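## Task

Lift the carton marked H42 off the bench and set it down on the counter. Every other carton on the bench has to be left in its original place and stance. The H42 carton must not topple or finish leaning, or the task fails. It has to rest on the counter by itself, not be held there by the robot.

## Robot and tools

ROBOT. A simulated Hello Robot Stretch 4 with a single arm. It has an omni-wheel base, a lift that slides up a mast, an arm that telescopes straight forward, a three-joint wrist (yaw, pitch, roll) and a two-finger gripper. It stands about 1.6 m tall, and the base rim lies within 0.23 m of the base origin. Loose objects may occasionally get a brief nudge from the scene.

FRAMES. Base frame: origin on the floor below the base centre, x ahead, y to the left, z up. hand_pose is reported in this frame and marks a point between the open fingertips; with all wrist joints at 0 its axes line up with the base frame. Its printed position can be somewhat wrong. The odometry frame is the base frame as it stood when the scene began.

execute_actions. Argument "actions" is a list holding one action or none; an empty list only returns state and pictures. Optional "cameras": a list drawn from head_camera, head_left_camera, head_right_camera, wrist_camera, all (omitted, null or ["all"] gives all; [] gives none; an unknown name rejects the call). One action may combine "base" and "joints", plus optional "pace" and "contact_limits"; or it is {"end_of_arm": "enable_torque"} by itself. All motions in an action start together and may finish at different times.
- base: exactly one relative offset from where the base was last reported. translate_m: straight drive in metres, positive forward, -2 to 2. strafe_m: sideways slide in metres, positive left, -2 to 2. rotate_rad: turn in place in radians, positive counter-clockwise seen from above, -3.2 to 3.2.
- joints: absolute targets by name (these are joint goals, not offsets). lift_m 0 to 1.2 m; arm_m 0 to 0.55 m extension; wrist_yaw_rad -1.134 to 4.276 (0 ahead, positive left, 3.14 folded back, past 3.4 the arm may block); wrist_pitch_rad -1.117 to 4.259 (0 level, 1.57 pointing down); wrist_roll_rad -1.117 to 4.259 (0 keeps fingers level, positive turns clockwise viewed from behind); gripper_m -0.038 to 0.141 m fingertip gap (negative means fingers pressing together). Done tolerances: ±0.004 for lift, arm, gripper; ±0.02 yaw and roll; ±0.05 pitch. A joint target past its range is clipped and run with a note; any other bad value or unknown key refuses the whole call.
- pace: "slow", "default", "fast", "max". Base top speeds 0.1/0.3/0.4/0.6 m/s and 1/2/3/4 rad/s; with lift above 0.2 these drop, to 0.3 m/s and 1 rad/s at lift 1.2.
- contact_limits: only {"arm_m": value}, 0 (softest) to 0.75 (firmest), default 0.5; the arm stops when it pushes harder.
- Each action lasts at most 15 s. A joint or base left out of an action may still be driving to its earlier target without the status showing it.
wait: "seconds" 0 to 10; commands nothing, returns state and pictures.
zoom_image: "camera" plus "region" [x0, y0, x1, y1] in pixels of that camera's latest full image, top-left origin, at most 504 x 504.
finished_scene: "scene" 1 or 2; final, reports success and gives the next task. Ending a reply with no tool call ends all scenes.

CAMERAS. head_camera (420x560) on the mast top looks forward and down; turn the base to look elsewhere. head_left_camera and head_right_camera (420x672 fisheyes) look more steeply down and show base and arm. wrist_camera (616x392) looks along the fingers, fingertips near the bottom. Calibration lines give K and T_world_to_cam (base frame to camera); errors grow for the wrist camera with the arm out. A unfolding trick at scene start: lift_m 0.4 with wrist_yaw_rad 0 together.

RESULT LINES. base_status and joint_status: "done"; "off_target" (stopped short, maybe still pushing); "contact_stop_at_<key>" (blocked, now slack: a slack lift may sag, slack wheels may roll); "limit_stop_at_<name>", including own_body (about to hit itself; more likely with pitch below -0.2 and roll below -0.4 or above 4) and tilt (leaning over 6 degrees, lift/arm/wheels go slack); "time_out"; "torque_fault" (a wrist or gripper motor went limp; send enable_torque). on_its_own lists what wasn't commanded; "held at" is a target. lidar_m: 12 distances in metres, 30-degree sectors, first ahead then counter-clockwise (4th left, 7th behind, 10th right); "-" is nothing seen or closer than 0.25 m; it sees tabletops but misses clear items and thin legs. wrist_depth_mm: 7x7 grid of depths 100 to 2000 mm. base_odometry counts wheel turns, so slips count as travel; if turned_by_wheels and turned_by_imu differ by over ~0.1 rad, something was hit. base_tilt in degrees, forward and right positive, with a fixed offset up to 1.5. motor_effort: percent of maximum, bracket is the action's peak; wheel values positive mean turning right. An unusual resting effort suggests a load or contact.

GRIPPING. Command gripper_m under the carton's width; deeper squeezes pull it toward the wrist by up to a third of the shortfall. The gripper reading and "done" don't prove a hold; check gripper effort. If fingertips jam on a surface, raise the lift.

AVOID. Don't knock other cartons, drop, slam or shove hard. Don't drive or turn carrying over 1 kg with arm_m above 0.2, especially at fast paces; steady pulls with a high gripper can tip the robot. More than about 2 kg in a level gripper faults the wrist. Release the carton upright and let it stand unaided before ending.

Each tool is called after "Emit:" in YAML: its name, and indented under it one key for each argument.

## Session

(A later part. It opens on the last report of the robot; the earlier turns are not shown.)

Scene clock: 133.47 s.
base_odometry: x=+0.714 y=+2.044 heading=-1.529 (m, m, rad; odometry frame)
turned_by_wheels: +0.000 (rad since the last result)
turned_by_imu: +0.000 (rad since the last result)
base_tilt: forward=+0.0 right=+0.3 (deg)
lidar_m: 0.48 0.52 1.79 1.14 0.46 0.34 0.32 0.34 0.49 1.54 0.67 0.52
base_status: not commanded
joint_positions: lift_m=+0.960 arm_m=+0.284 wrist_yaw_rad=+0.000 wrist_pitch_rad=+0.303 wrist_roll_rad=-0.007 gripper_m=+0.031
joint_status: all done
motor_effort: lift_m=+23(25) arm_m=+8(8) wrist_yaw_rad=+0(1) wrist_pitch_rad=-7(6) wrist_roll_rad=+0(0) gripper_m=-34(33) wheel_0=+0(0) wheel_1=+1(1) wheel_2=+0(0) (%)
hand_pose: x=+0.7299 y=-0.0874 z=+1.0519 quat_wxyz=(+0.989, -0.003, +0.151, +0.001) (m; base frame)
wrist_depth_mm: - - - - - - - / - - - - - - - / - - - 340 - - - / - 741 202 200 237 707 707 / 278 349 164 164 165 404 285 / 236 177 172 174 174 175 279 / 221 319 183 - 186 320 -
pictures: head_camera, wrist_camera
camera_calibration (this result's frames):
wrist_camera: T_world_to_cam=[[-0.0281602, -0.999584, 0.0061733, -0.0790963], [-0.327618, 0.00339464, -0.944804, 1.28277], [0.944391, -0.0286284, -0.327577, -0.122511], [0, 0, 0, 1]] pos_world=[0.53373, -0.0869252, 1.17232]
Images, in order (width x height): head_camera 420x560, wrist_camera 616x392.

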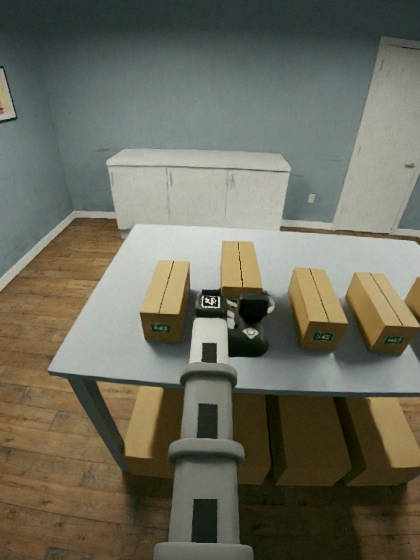

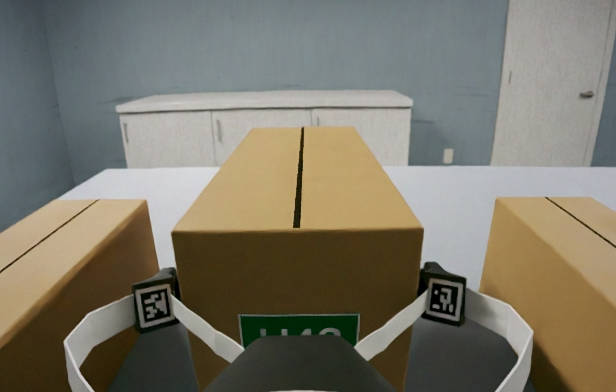

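Emit:
execute_actions:
  actions:
    - {"joints":{"lift_m":1.12,"wrist_pitch_rad":0.2},"pace":"slow"}
  cameras: []

Emit:
execute_actions:
  actions:
    - {"joints":{"arm_m":0.0}}
  cameras: ["wrist_camera"]

Emit:
execute_actions:
  actions:
    - {"base":{"strafe_m":-1.5}}
  cameras: ["head_camera","head_left_camera"]

Scene clock: 145.27 s.
base_odometry: x=+0.714 y=+2.044 heading=-1.529 (m, m, rad; odometry frame)
turned_by_wheels: +0.000 (rad since the last result)
turned_by_imu: -0.001 (rad since the last result)
base_tilt: forward=-0.1 right=+0.4 (deg)
lidar_m: 0.48 0.51 1.80 1.11 0.44 0.34 0.31 0.34 0.50 1.56 0.67 0.50
base_status: not commanded
joint_positions: lift_m=+1.120 arm_m=+0.284 wrist_yaw_rad=+0.000 wrist_pitch_rad=+0.204 wrist_roll_rad=-0.007 gripper_m=+0.031
joint_status: all done
motor_effort: lift_m=+24(25) arm_m=+8(7) wrist_yaw_rad=-2(0) wrist_pitch_rad=-9(12) wrist_roll_rad=+0(0) gripper_m=-33(32) wheel_0=+0(0) wheel_1=+1(0) wheel_2=+0(0) (%)
hand_pose: x=+0.7371 y=-0.0874 z=+1.2396 quat_wxyz=(+0.995, -0.003, +0.102, +0.000) (m; base frame)
wrist_depth_mm: - - - - - - - / - - - - - - - / - - - 340 - - - / - - 202 200 238 - - / - - 164 164 165 - - / - 176 172 174 174 175 732 / 585 603 183 - 186 591 603
pictures: none
No camera images: the call's "cameras" was empty. Leave "cameras" out to get every camera's image.

Scene clock: 147.23 s.
base_odometry: x=+0.714 y=+2.044 heading=-1.529 (m, m, rad; odometry frame)
turned_by_wheels: +0.000 (rad since the last result)
turned_by_imu: +0.000 (rad since the last result)
base_tilt: forward=-0.1 right=+0.5 (deg)
lidar_m: 0.40 0.51 1.81 1.14 0.44 0.32 0.32 0.34 0.50 1.54 0.68 0.42
base_status: not commanded
joint_positions: lift_m=+1.120 arm_m=+0.002 wrist_yaw_rad=+0.000 wrist_pitch_rad=+0.203 wrist_roll_rad=-0.007 gripper_m=+0.031
joint_status: all done
joint sent to its limit — the command would take arm_m past its lower limit, so that joint was sent only as far as its limit.
motor_effort: lift_m=+24(24) arm_m=-7(8) wrist_yaw_rad=-1(1) wrist_pitch_rad=-8(10) wrist_roll_rad=+0(2) gripper_m=-35(34) wheel_0=+0(0) wheel_1=+1(1) wheel_2=+0(0) (%)
hand_pose: x=+0.4558 y=-0.0874 z=+1.2397 quat_wxyz=(+0.995, -0.003, +0.102, +0.000) (m; base frame)
wrist_depth_mm: - - - - - - - / - - - - - - - / - - - 338 - - - / - - 202 200 237 - - / - - 164 164 164 1025 1008 / - 177 172 174 174 176 597 / 591 459 183 - 186 449 559
pictures: wrist_camera
camera_calibration (this result's frames):
wrist_camera: T_world_to_cam=[[-0.0287012, -0.999582, 0.00335539, -0.0842532], [-0.232373, 0.00340728, -0.972621, 1.36138], [0.972203, -0.0286951, -0.232373, 0.0671354], [0, 0, 0, 1]] pos_world=[0.248661, -0.0869302, 1.33999]
Images, in order (width x height): wrist_camera 616x392.

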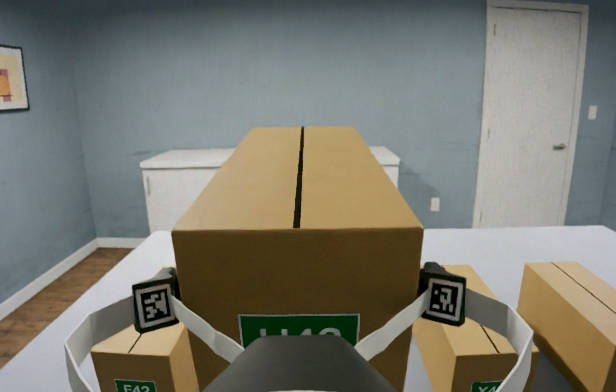

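Scene clock: 153.57 s.
base_odometry: x=-0.784 y=+1.980 heading=-1.528 (m, m, rad; odometry frame)
turned_by_wheels: +0.000 (rad since the last result)
turned_by_imu: +0.001 (rad since the last result)
base_tilt: forward=+0.0 right=+0.4 (deg)
lidar_m: 0.41 0.61 0.64 1.32 0.55 0.40 0.38 0.41 0.59 1.18 1.24 1.43
base_status: done
joint_positions: lift_m=+1.120 arm_m=+0.002 wrist_yaw_rad=+0.000 wrist_pitch_rad=+0.203 wrist_roll_rad=-0.007 gripper_m=+0.031
joint_status: not commanded
motor_effort: lift_m=+22(24) arm_m=-7(7) wrist_yaw_rad=-1(2) wrist_pitch_rad=-8(8) wrist_roll_rad=+1(0) gripper_m=-30(34) wheel_0=+3(13) wheel_1=+0(13) wheel_2=+0(1) (%)
hand_pose: x=+0.4558 y=-0.0874 z=+1.2398 quat_wxyz=(+0.995, -0.003, +0.102, +0.000) (m; base frame)
wrist_depth_mm: - - - - - - 1661 / - - - - - - 1756 / - - - 340 - - 1708 / - - 202 200 237 - 1756 / 1078 1160 164 164 164 - 1618 / 778 177 172 174 174 176 1308 / 647 1863 183 - 186 1756 1229
pictures: head_camera, head_left_camera
Images, in order (width x height): head_camera 420x560, head_left_camera 420x672.

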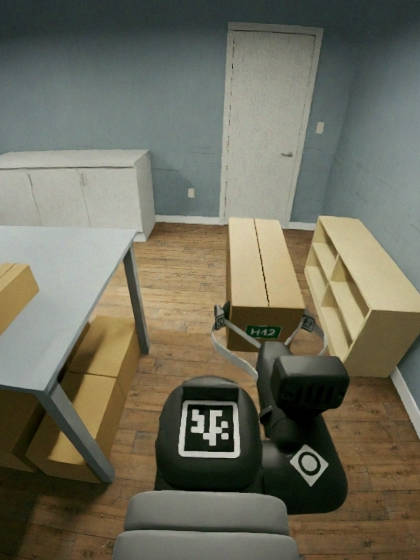

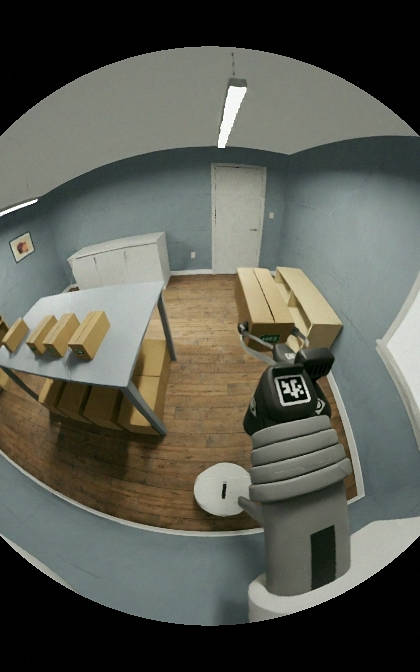

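Emit:
execute_actions:
  actions:
    - {"base":{"translate_m":1.75}}
  cameras: []

Emit:
execute_actions:
  actions:
    - {"base":{"strafe_m":1.3}}
  cameras: ["head_camera","head_left_camera"]

Scene clock: 164.93 s.
base_odometry: x=-0.709 y=+0.232 heading=-1.528 (m, m, rad; odometry frame)
turned_by_wheels: +0.001 (rad since the last result)
turned_by_imu: -0.010 (rad since the last result)
base_tilt: forward=+0.0 right=+0.4 (deg)
lidar_m: 0.41 1.30 1.47 1.43 0.56 0.57 2.11 1.75 0.92 0.90 0.95 1.66
base_status: done
joint_positions: lift_m=+1.120 arm_m=+0.002 wrist_yaw_rad=+0.000 wrist_pitch_rad=+0.203 wrist_roll_rad=-0.007 gripper_m=+0.031
joint_status: not commanded
motor_effort: lift_m=+23(22) arm_m=-7(8) wrist_yaw_rad=-3(3) wrist_pitch_rad=-8(8) wrist_roll_rad=-1(1) gripper_m=-32(33) wheel_0=+4(6) wheel_1=+2(6) wheel_2=+0(11) (%)
hand_pose: x=+0.4558 y=-0.0874 z=+1.2398 quat_wxyz=(+0.995, -0.003, +0.102, +0.000) (m; base frame)
wrist_depth_mm: 1281 1281 1281 1281 1255 1255 1255 / 1336 1336 1308 1308 1281 1308 1255 / 1397 1397 1366 340 1336 1336 1336 / 1430 1430 202 200 237 1366 1397 / 1255 1499 163 164 164 1464 1464 / 1205 177 172 174 174 175 1537 / 1118 1618 183 - 186 1576 1576
pictures: none
No camera images: the call's "cameras" was empty. Leave "cameras" out to get every camera's image.

Scene clock: 170.60 s.
base_odometry: x=+0.589 y=+0.288 heading=-1.528 (m, m, rad; odometry frame)
turned_by_wheels: +0.000 (rad since the last result)
turned_by_imu: -0.002 (rad since the last result)
base_tilt: forward=+0.1 right=+0.4 (deg)
lidar_m: 0.39 1.09 1.52 1.88 0.50 0.37 0.35 0.37 0.53 2.19 2.27 1.07
base_status: done
joint_positions: lift_m=+1.120 arm_m=+0.002 wrist_yaw_rad=+0.000 wrist_pitch_rad=+0.203 wrist_roll_rad=-0.007 gripper_m=+0.031
joint_status: not commanded
motor_effort: lift_m=+22(22) arm_m=-7(8) wrist_yaw_rad=-2(0) wrist_pitch_rad=-8(9) wrist_roll_rad=-1(0) gripper_m=-36(32) wheel_0=-3(13) wheel_1=+1(13) wheel_2=+0(1) (%)
hand_pose: x=+0.4558 y=-0.0874 z=+1.2398 quat_wxyz=(+0.995, -0.003, +0.102, +0.000) (m; base frame)
wrist_depth_mm: 1336 1336 1336 1308 1336 1308 1308 / 1397 1366 1366 1366 1366 1366 1336 / 1464 1464 1430 338 1397 1397 1397 / 1499 1464 202 200 237 1430 1430 / 1078 1078 164 164 165 1499 1499 / 931 176 172 174 174 176 1576 / 931 960 183 - 186 946 1661
pictures: head_camera, head_left_camera
Images, in order (width x height): head_camera 420x560, head_left_camera 420x672.

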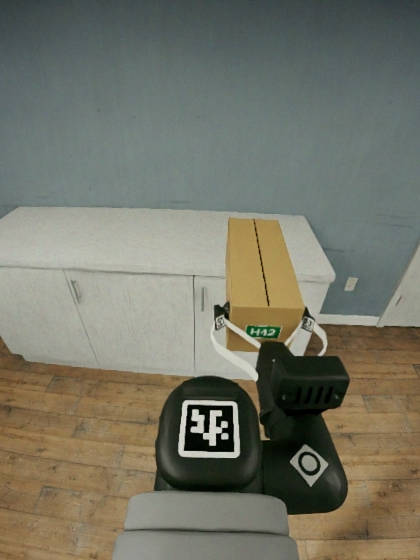

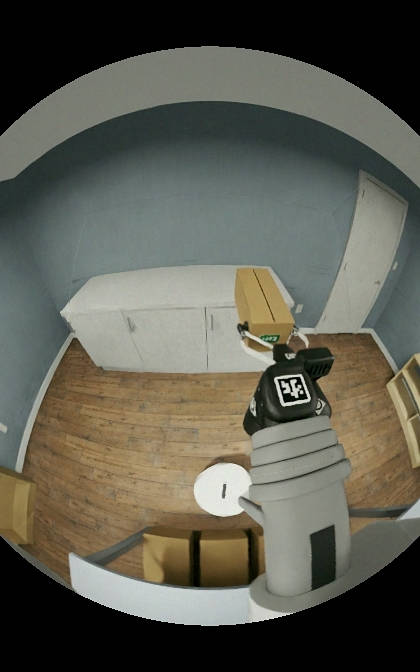

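Emit:
execute_actions:
  actions:
    - {"base":{"strafe_m":0.45}}
  cameras: []

Emit:
execute_actions:
  actions:
    - {"base":{"translate_m":0.5}}

Scene clock: 179.93 s.
base_odometry: x=+1.039 y=+0.307 heading=-1.528 (m, m, rad; odometry frame)
turned_by_wheels: +0.000 (rad since the last result)
turned_by_imu: -0.002 (rad since the last result)
base_tilt: forward=+0.1 right=+0.5 (deg)
lidar_m: 0.39 1.10 1.75 1.45 1.47 0.35 0.34 0.37 0.51 2.63 2.32 1.08
base_status: done
joint_positions: lift_m=+1.120 arm_m=+0.002 wrist_yaw_rad=+0.000 wrist_pitch_rad=+0.203 wrist_roll_rad=-0.007 gripper_m=+0.031
joint_status: not commanded
motor_effort: lift_m=+22(22) arm_m=-7(7) wrist_yaw_rad=+1(3) wrist_pitch_rad=-8(8) wrist_roll_rad=+1(1) gripper_m=-31(33) wheel_0=-2(11) wheel_1=+1(13) wheel_2=+0(1) (%)
hand_pose: x=+0.4558 y=-0.0874 z=+1.2398 quat_wxyz=(+0.995, -0.003, +0.102, +0.000) (m; base frame)
wrist_depth_mm: 1366 1366 1336 1336 1336 1308 1308 / 1397 1397 1397 1366 1366 1366 1366 / 1430 1464 1430 340 1397 1430 1430 / 1499 1464 202 200 237 1464 1464 / 1078 1078 164 164 165 1025 1008 / 931 176 172 174 174 175 917 / 976 976 183 - 186 960 960
pictures: none
No camera images: the call's "cameras" was empty. Leave "cameras" out to get every camera's image.

Scene clock: 183.10 s.
base_odometry: x=+1.061 y=-0.193 heading=-1.528 (m, m, rad; odometry frame)
turned_by_wheels: +0.000 (rad since the last result)
turned_by_imu: -0.003 (rad since the last result)
base_tilt: forward=+0.0 right=+0.4 (deg)
lidar_m: 0.41 0.57 0.80 1.67 1.65 2.09 0.84 0.90 1.26 2.68 0.75 0.42
base_status: done
joint_positions: lift_m=+1.120 arm_m=+0.002 wrist_yaw_rad=+0.000 wrist_pitch_rad=+0.203 wrist_roll_rad=-0.007 gripper_m=+0.031
joint_status: not commanded
motor_effort: lift_m=+22(23) arm_m=-7(8) wrist_yaw_rad=-2(0) wrist_pitch_rad=-9(9) wrist_roll_rad=+0(2) gripper_m=-31(31) wheel_0=+4(7) wheel_1=+3(8) wheel_2=-1(10) (%)
hand_pose: x=+0.4558 y=-0.0874 z=+1.2398 quat_wxyz=(+0.995, -0.003, +0.102, +0.000) (m; base frame)
wrist_depth_mm: 878 878 878 866 878 866 866 / 904 904 904 891 891 891 878 / 946 960 917 340 931 917 917 / 976 976 202 200 237 960 960 / 1025 1025 164 164 164 991 991 / 778 177 172 174 174 175 741 / 597 609 183 - 186 597 609
pictures: head_camera, head_left_camera, head_right_camera, wrist_camera
camera_calibration (this result's frames):
wrist_camera: T_world_to_cam=[[-0.0285475, -0.999587, 0.0033554, -0.0842811], [-0.232373, 0.00337154, -0.972621, 1.36148], [0.972208, -0.0285456, -0.232373, 0.0671895], [0, 0, 0, 1]] pos_world=[0.248643, -0.0869186, 1.3401]
Images, in order (width x height): head_camera 420x560, head_left_camera 420x672, head_right_camera 420x672, wrist_camera 616x392.

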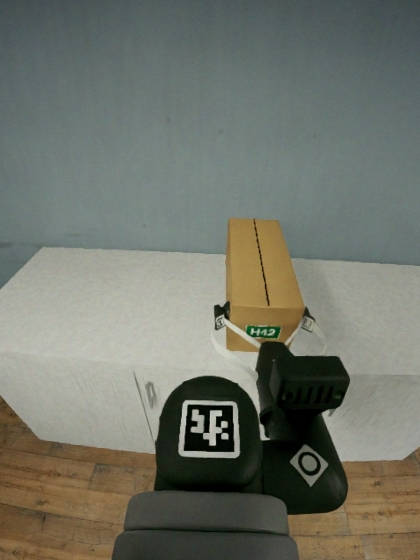

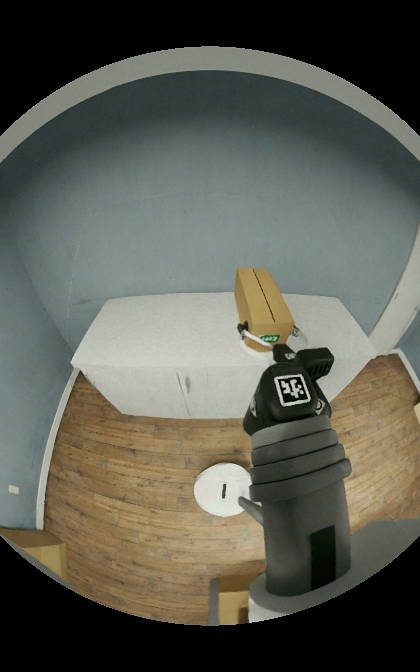

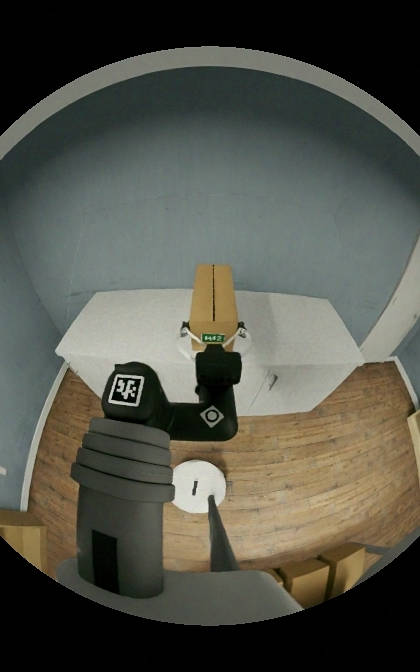

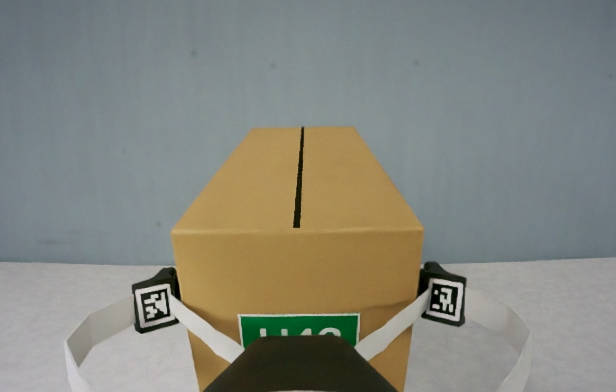

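Emit:
execute_actions:
  actions:
    - {"joints":{"arm_m":0.3,"wrist_pitch_rad":0.3},"pace":"slow"}
  cameras: []

Emit:
execute_actions:
  actions:
    - {"joints":{"lift_m":0.95},"pace":"slow"}

Scene clock: 194.10 s.
base_odometry: x=+1.061 y=-0.193 heading=-1.528 (m, m, rad; odometry frame)
turned_by_wheels: +0.000 (rad since the last result)
turned_by_imu: -0.002 (rad since the last result)
base_tilt: forward=+0.0 right=+0.4 (deg)
lidar_m: 0.54 0.57 0.78 1.69 1.65 2.10 0.83 0.90 1.24 2.68 0.75 0.57
base_status: not commanded
joint_positions: lift_m=+1.120 arm_m=+0.299 wrist_yaw_rad=+0.000 wrist_pitch_rad=+0.303 wrist_roll_rad=-0.007 gripper_m=+0.031
joint_status: all done
motor_effort: lift_m=+23(22) arm_m=+7(7) wrist_yaw_rad=-1(0) wrist_pitch_rad=-6(6) wrist_roll_rad=+0(0) gripper_m=-32(34) wheel_0=+4(4) wheel_1=+3(3) wheel_2=-1(1) (%)
hand_pose: x=+0.7449 y=-0.0874 z=+1.2121 quat_wxyz=(+0.989, -0.003, +0.151, +0.001) (m; base frame)
wrist_depth_mm: 585 591 585 585 585 580 574 / 615 615 615 615 615 609 603 / 654 647 634 338 640 640 634 / 699 691 202 200 236 676 668 / 732 732 164 164 164 715 723 / 654 176 172 174 174 176 640 / 525 539 183 - 186 525 539
pictures: none
No camera images: the call's "cameras" was empty. Leave "cameras" out to get every camera's image.

Scene clock: 196.27 s.
base_odometry: x=+1.061 y=-0.193 heading=-1.528 (m, m, rad; odometry frame)
turned_by_wheels: +0.000 (rad since the last result)
turned_by_imu: -0.001 (rad since the last result)
base_tilt: forward=-0.1 right=+0.4 (deg)
lidar_m: 0.53 0.57 0.81 1.68 1.65 2.10 0.83 0.88 1.27 2.68 0.76 0.57
base_status: not commanded
joint_positions: lift_m=+0.950 arm_m=+0.299 wrist_yaw_rad=+0.000 wrist_pitch_rad=+0.303 wrist_roll_rad=-0.007 gripper_m=+0.031
joint_status: all done
motor_effort: lift_m=+17(21) arm_m=+7(7) wrist_yaw_rad=-1(3) wrist_pitch_rad=-7(6) wrist_roll_rad=-1(0) gripper_m=-31(33) wheel_0=+4(4) wheel_1=+3(3) wheel_2=-1(1) (%)
hand_pose: x=+0.7449 y=-0.0874 z=+1.0425 quat_wxyz=(+0.989, -0.003, +0.151, +0.001) (m; base frame)
wrist_depth_mm: 585 591 591 585 580 580 574 / 621 621 615 609 609 603 597 / 654 647 647 338 634 640 634 / 683 683 203 200 236 668 661 / 508 508 164 164 164 496 488 / 392 177 172 174 174 176 379 / 312 319 183 - 186 314 319
pictures: head_camera, head_left_camera, head_right_camera, wrist_camera
camera_calibration (this result's frames):
wrist_camera: T_world_to_cam=[[-0.0280919, -0.999586, 0.00617282, -0.078647], [-0.327602, 0.00337221, -0.94481, 1.27874], [0.944398, -0.0285637, -0.327561, -0.1398], [0, 0, 0, 1]] pos_world=[0.548735, -0.0869198, 1.16286]
Images, in order (width x height): head_camera 420x560, head_left_camera 420x672, head_right_camera 420x672, wrist_camera 616x392.

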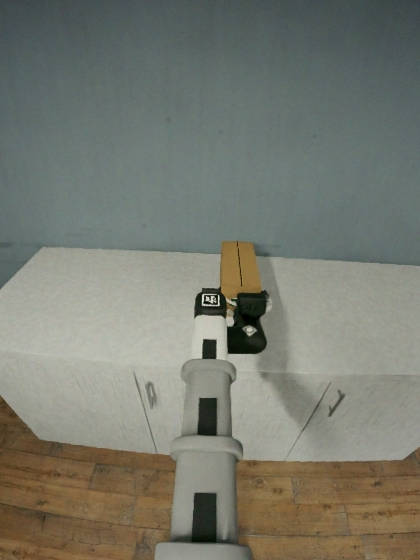

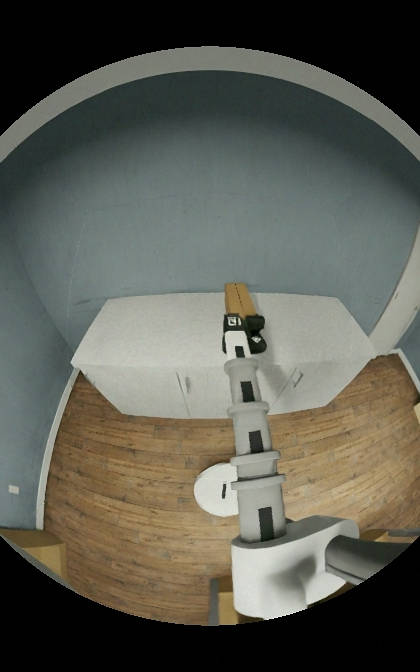

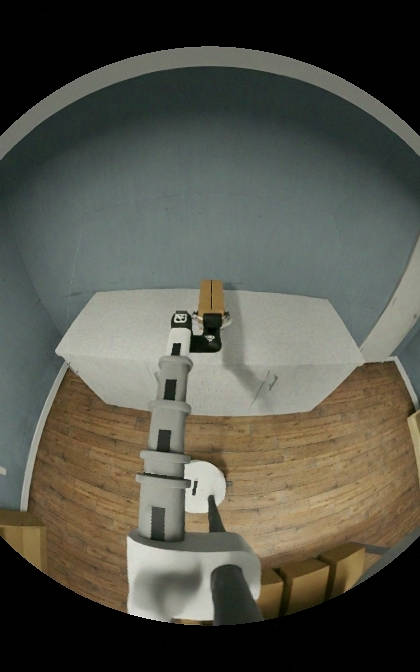

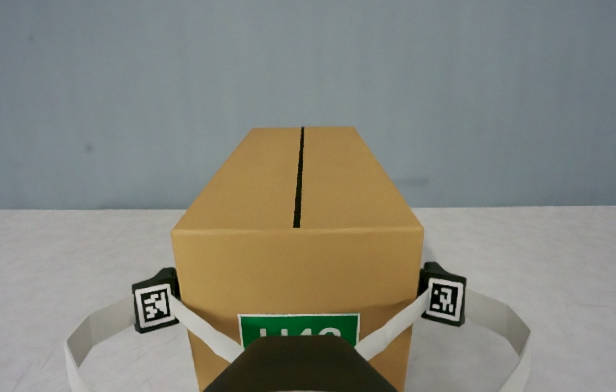

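Emit:
execute_actions:
  actions:
    - {"joints":{"lift_m":0.9},"pace":"slow"}
  cameras: ["wrist_camera"]

Scene clock: 203.00 s.
base_odometry: x=+1.061 y=-0.193 heading=-1.528 (m, m, rad; odometry frame)
turned_by_wheels: +0.000 (rad since the last result)
turned_by_imu: -0.001 (rad since the last result)
base_tilt: forward=-0.1 right=+0.4 (deg)
lidar_m: 0.53 0.56 0.81 1.67 1.67 2.10 0.83 0.88 1.28 2.67 0.75 0.55
base_status: not commanded
joint_positions: lift_m=+0.900 arm_m=+0.299 wrist_yaw_rad=+0.000 wrist_pitch_rad=+0.303 wrist_roll_rad=-0.007 gripper_m=+0.031
joint_status: all done
motor_effort: lift_m=+17(18) arm_m=+8(8) wrist_yaw_rad=-2(1) wrist_pitch_rad=-7(6) wrist_roll_rad=-1(0) gripper_m=-30(32) wheel_0=+4(4) wheel_1=+3(3) wheel_2=-1(1) (%)
hand_pose: x=+0.7449 y=-0.0874 z=+0.9925 quat_wxyz=(+0.989, -0.003, +0.151, +0.001) (m; base frame)
wrist_depth_mm: 585 591 585 585 585 574 580 / 615 609 621 615 609 603 603 / 647 654 640 340 640 640 634 / 580 569 202 200 238 554 554 / 404 407 164 164 164 397 392 / 310 177 172 174 174 176 303 / 249 254 183 - 186 251 -
pictures: wrist_camera
camera_calibration (this result's frames):
wrist_camera: T_world_to_cam=[[-0.0280916, -0.999586, 0.00617395, -0.0783396], [-0.327639, 0.00337217, -0.944797, 1.23149], [0.944385, -0.0285637, -0.327598, -0.156138], [0, 0, 0, 1]] pos_world=[0.548737, -0.0869198, 1.11284]
Images, in order (width x height): wrist_camera 616x392.

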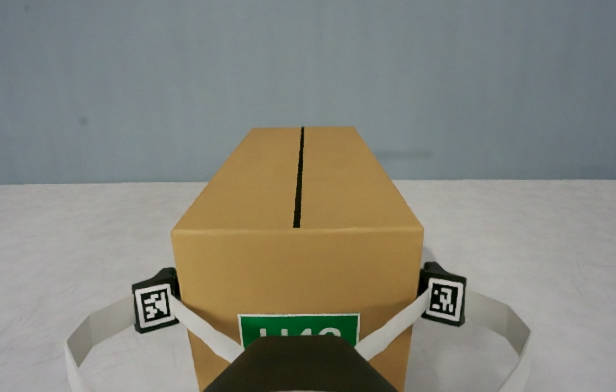

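Emit:
execute_actions:
  actions:
    - {"joints":{"lift_m":0.882},"pace":"slow"}
  cameras: ["wrist_camera"]

Scene clock: 206.93 s.
base_odometry: x=+1.061 y=-0.193 heading=-1.528 (m, m, rad; odometry frame)
turned_by_wheels: +0.000 (rad since the last result)
turned_by_imu: -0.001 (rad since the last result)
base_tilt: forward=-0.1 right=+0.4 (deg)
lidar_m: 0.54 0.57 0.80 1.69 1.66 2.10 0.83 0.90 1.26 2.66 0.76 0.56
base_status: not commanded
joint_positions: lift_m=+0.883 arm_m=+0.299 wrist_yaw_rad=+0.000 wrist_pitch_rad=+0.295 wrist_roll_rad=-0.007 gripper_m=+0.031
joint_status: all done
motor_effort: lift_m=+13(18) arm_m=+7(8) wrist_yaw_rad=+0(1) wrist_pitch_rad=+15(16) wrist_roll_rad=+1(0) gripper_m=-34(32) wheel_0=+4(4) wheel_1=+3(3) wheel_2=-1(1) (%)
hand_pose: x=+0.7456 y=-0.0875 z=+0.9769 quat_wxyz=(+0.989, -0.003, +0.147, +0.000) (m; base frame)
wrist_depth_mm: 591 591 585 585 585 574 574 / 621 621 615 615 609 609 603 / 647 654 640 332 640 634 634 / 559 554 200 198 235 535 530 / 387 389 163 164 164 379 375 / 296 176 172 174 174 177 287 / 235 241 183 - 186 236 -
pictures: wrist_camera
camera_calibration (this result's frames):
wrist_camera: T_world_to_cam=[[-0.028555, -0.999574, 0.00595478, -0.0777803], [-0.320279, 0.00350599, -0.947317, 1.21401], [0.946893, -0.0289578, -0.320243, -0.17091], [0, 0, 0, 1]] pos_world=[0.548434, -0.0869527, 1.09578]
Images, in order (width x height): wrist_camera 616x392.

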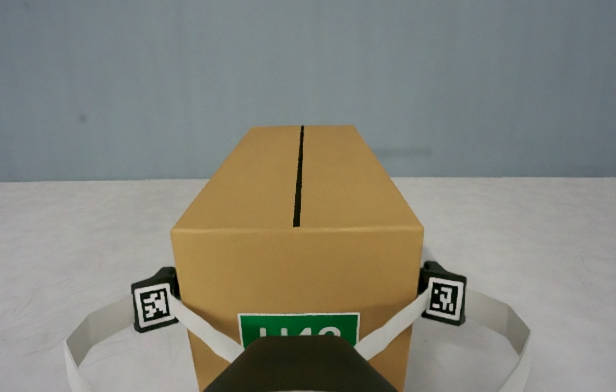

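Contact. Release and retract.

Emit:
execute_actions:
  actions:
    - {"joints":{"gripper_m":0.14,"lift_m":0.888}}
  cameras: ["wrist_camera"]

Emit:
execute_actions:
  actions:
    - {"joints":{"arm_m":0.02}}
  cameras: ["wrist_camera","head_camera"]

Scene clock: 216.23 s.
base_odometry: x=+1.061 y=-0.193 heading=-1.528 (m, m, rad; odometry frame)
turned_by_wheels: +0.000 (rad since the last result)
turned_by_imu: -0.001 (rad since the last result)
base_tilt: forward=+0.0 right=+0.5 (deg)
lidar_m: 0.53 0.57 0.80 1.68 1.67 2.08 0.84 0.89 1.27 2.69 0.75 0.54
base_status: not commanded
joint_positions: lift_m=+0.888 arm_m=+0.299 wrist_yaw_rad=+0.000 wrist_pitch_rad=+0.302 wrist_roll_rad=-0.007 gripper_m=+0.140
joint_status: all done
motor_effort: lift_m=+20(19) arm_m=+8(7) wrist_yaw_rad=+0(1) wrist_pitch_rad=-3(16) wrist_roll_rad=+0(1) gripper_m=+0(36) wheel_0=+4(4) wheel_1=+3(3) wheel_2=-1(1) (%)
hand_pose: x=+0.7450 y=-0.0875 z=+0.9805 quat_wxyz=(+0.989, -0.003, +0.150, +0.000) (m; base frame)
wrist_depth_mm: 585 597 585 591 585 580 574 / 621 615 615 609 609 603 597 / 654 654 647 324 634 640 634 / 554 544 216 198 233 521 517 / 384 384 189 189 193 375 370 / 294 270 198 196 201 276 286 / 246 240 216 - 230 236 -
pictures: wrist_camera
camera_calibration (this result's frames):
wrist_camera: T_world_to_cam=[[-0.028424, -0.999577, 0.00618612, -0.0781207], [-0.326545, 0.00343621, -0.945175, 1.2198], [0.944754, -0.0288857, -0.326505, -0.161496], [0, 0, 0, 1]] pos_world=[0.548673, -0.086944, 1.10067]
Images, in order (width x height): wrist_camera 616x392.

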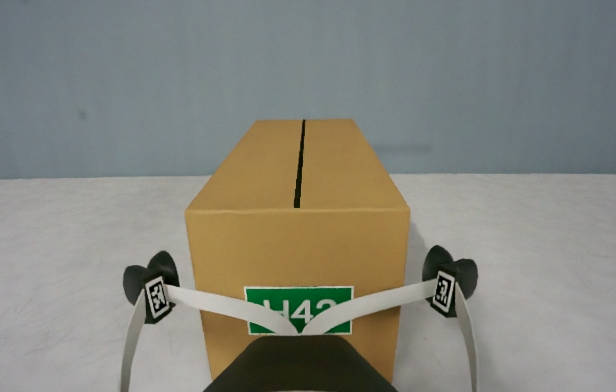

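Scene clock: 218.20 s.
base_odometry: x=+1.061 y=-0.193 heading=-1.528 (m, m, rad; odometry frame)
turned_by_wheels: +0.000 (rad since the last result)
turned_by_imu: +0.000 (rad since the last result)
base_tilt: forward=+0.0 right=+0.5 (deg)
lidar_m: 0.54 0.57 0.81 1.68 1.65 2.07 0.83 0.90 1.26 2.68 0.76 0.57
base_status: not commanded
joint_positions: lift_m=+0.888 arm_m=+0.021 wrist_yaw_rad=+0.000 wrist_pitch_rad=+0.302 wrist_roll_rad=-0.007 gripper_m=+0.140
joint_status: all done
motor_effort: lift_m=+20(20) arm_m=-8(9) wrist_yaw_rad=+0(0) wrist_pitch_rad=-6(5) wrist_roll_rad=+2(0) gripper_m=+1(1) wheel_0=+4(4) wheel_1=+3(3) wheel_2=-1(1) (%)
hand_pose: x=+0.4677 y=-0.0874 z=+0.9804 quat_wxyz=(+0.989, -0.003, +0.150, +0.000) (m; base frame)
wrist_depth_mm: 854 842 842 842 842 831 831 / 878 878 878 878 878 878 866 / 904 917 917 452 878 891 891 / 554 549 539 469 530 525 525 / 384 389 389 387 382 377 373 / 338 330 330 329 329 325 329 / 389 384 382 - 379 377 377
pictures: head_camera, wrist_camera
camera_calibration (this result's frames):
wrist_camera: T_world_to_cam=[[-0.0281975, -0.999583, 0.00620211, -0.0860637], [-0.327088, 0.00336356, -0.944988, 1.12914], [0.944573, -0.0286749, -0.327047, 0.101112], [0, 0, 0, 1]] pos_world=[0.271395, -0.0869264, 1.10063]
Images, in order (width x height): head_camera 420x560, wrist_camera 616x392.

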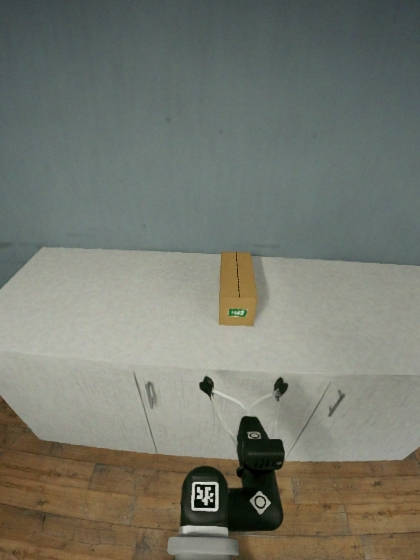

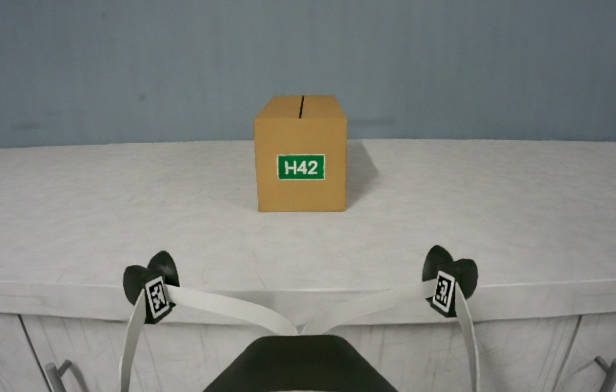

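Emit:
finished_scene:
  scene: 1

The scene is finished: the task was done.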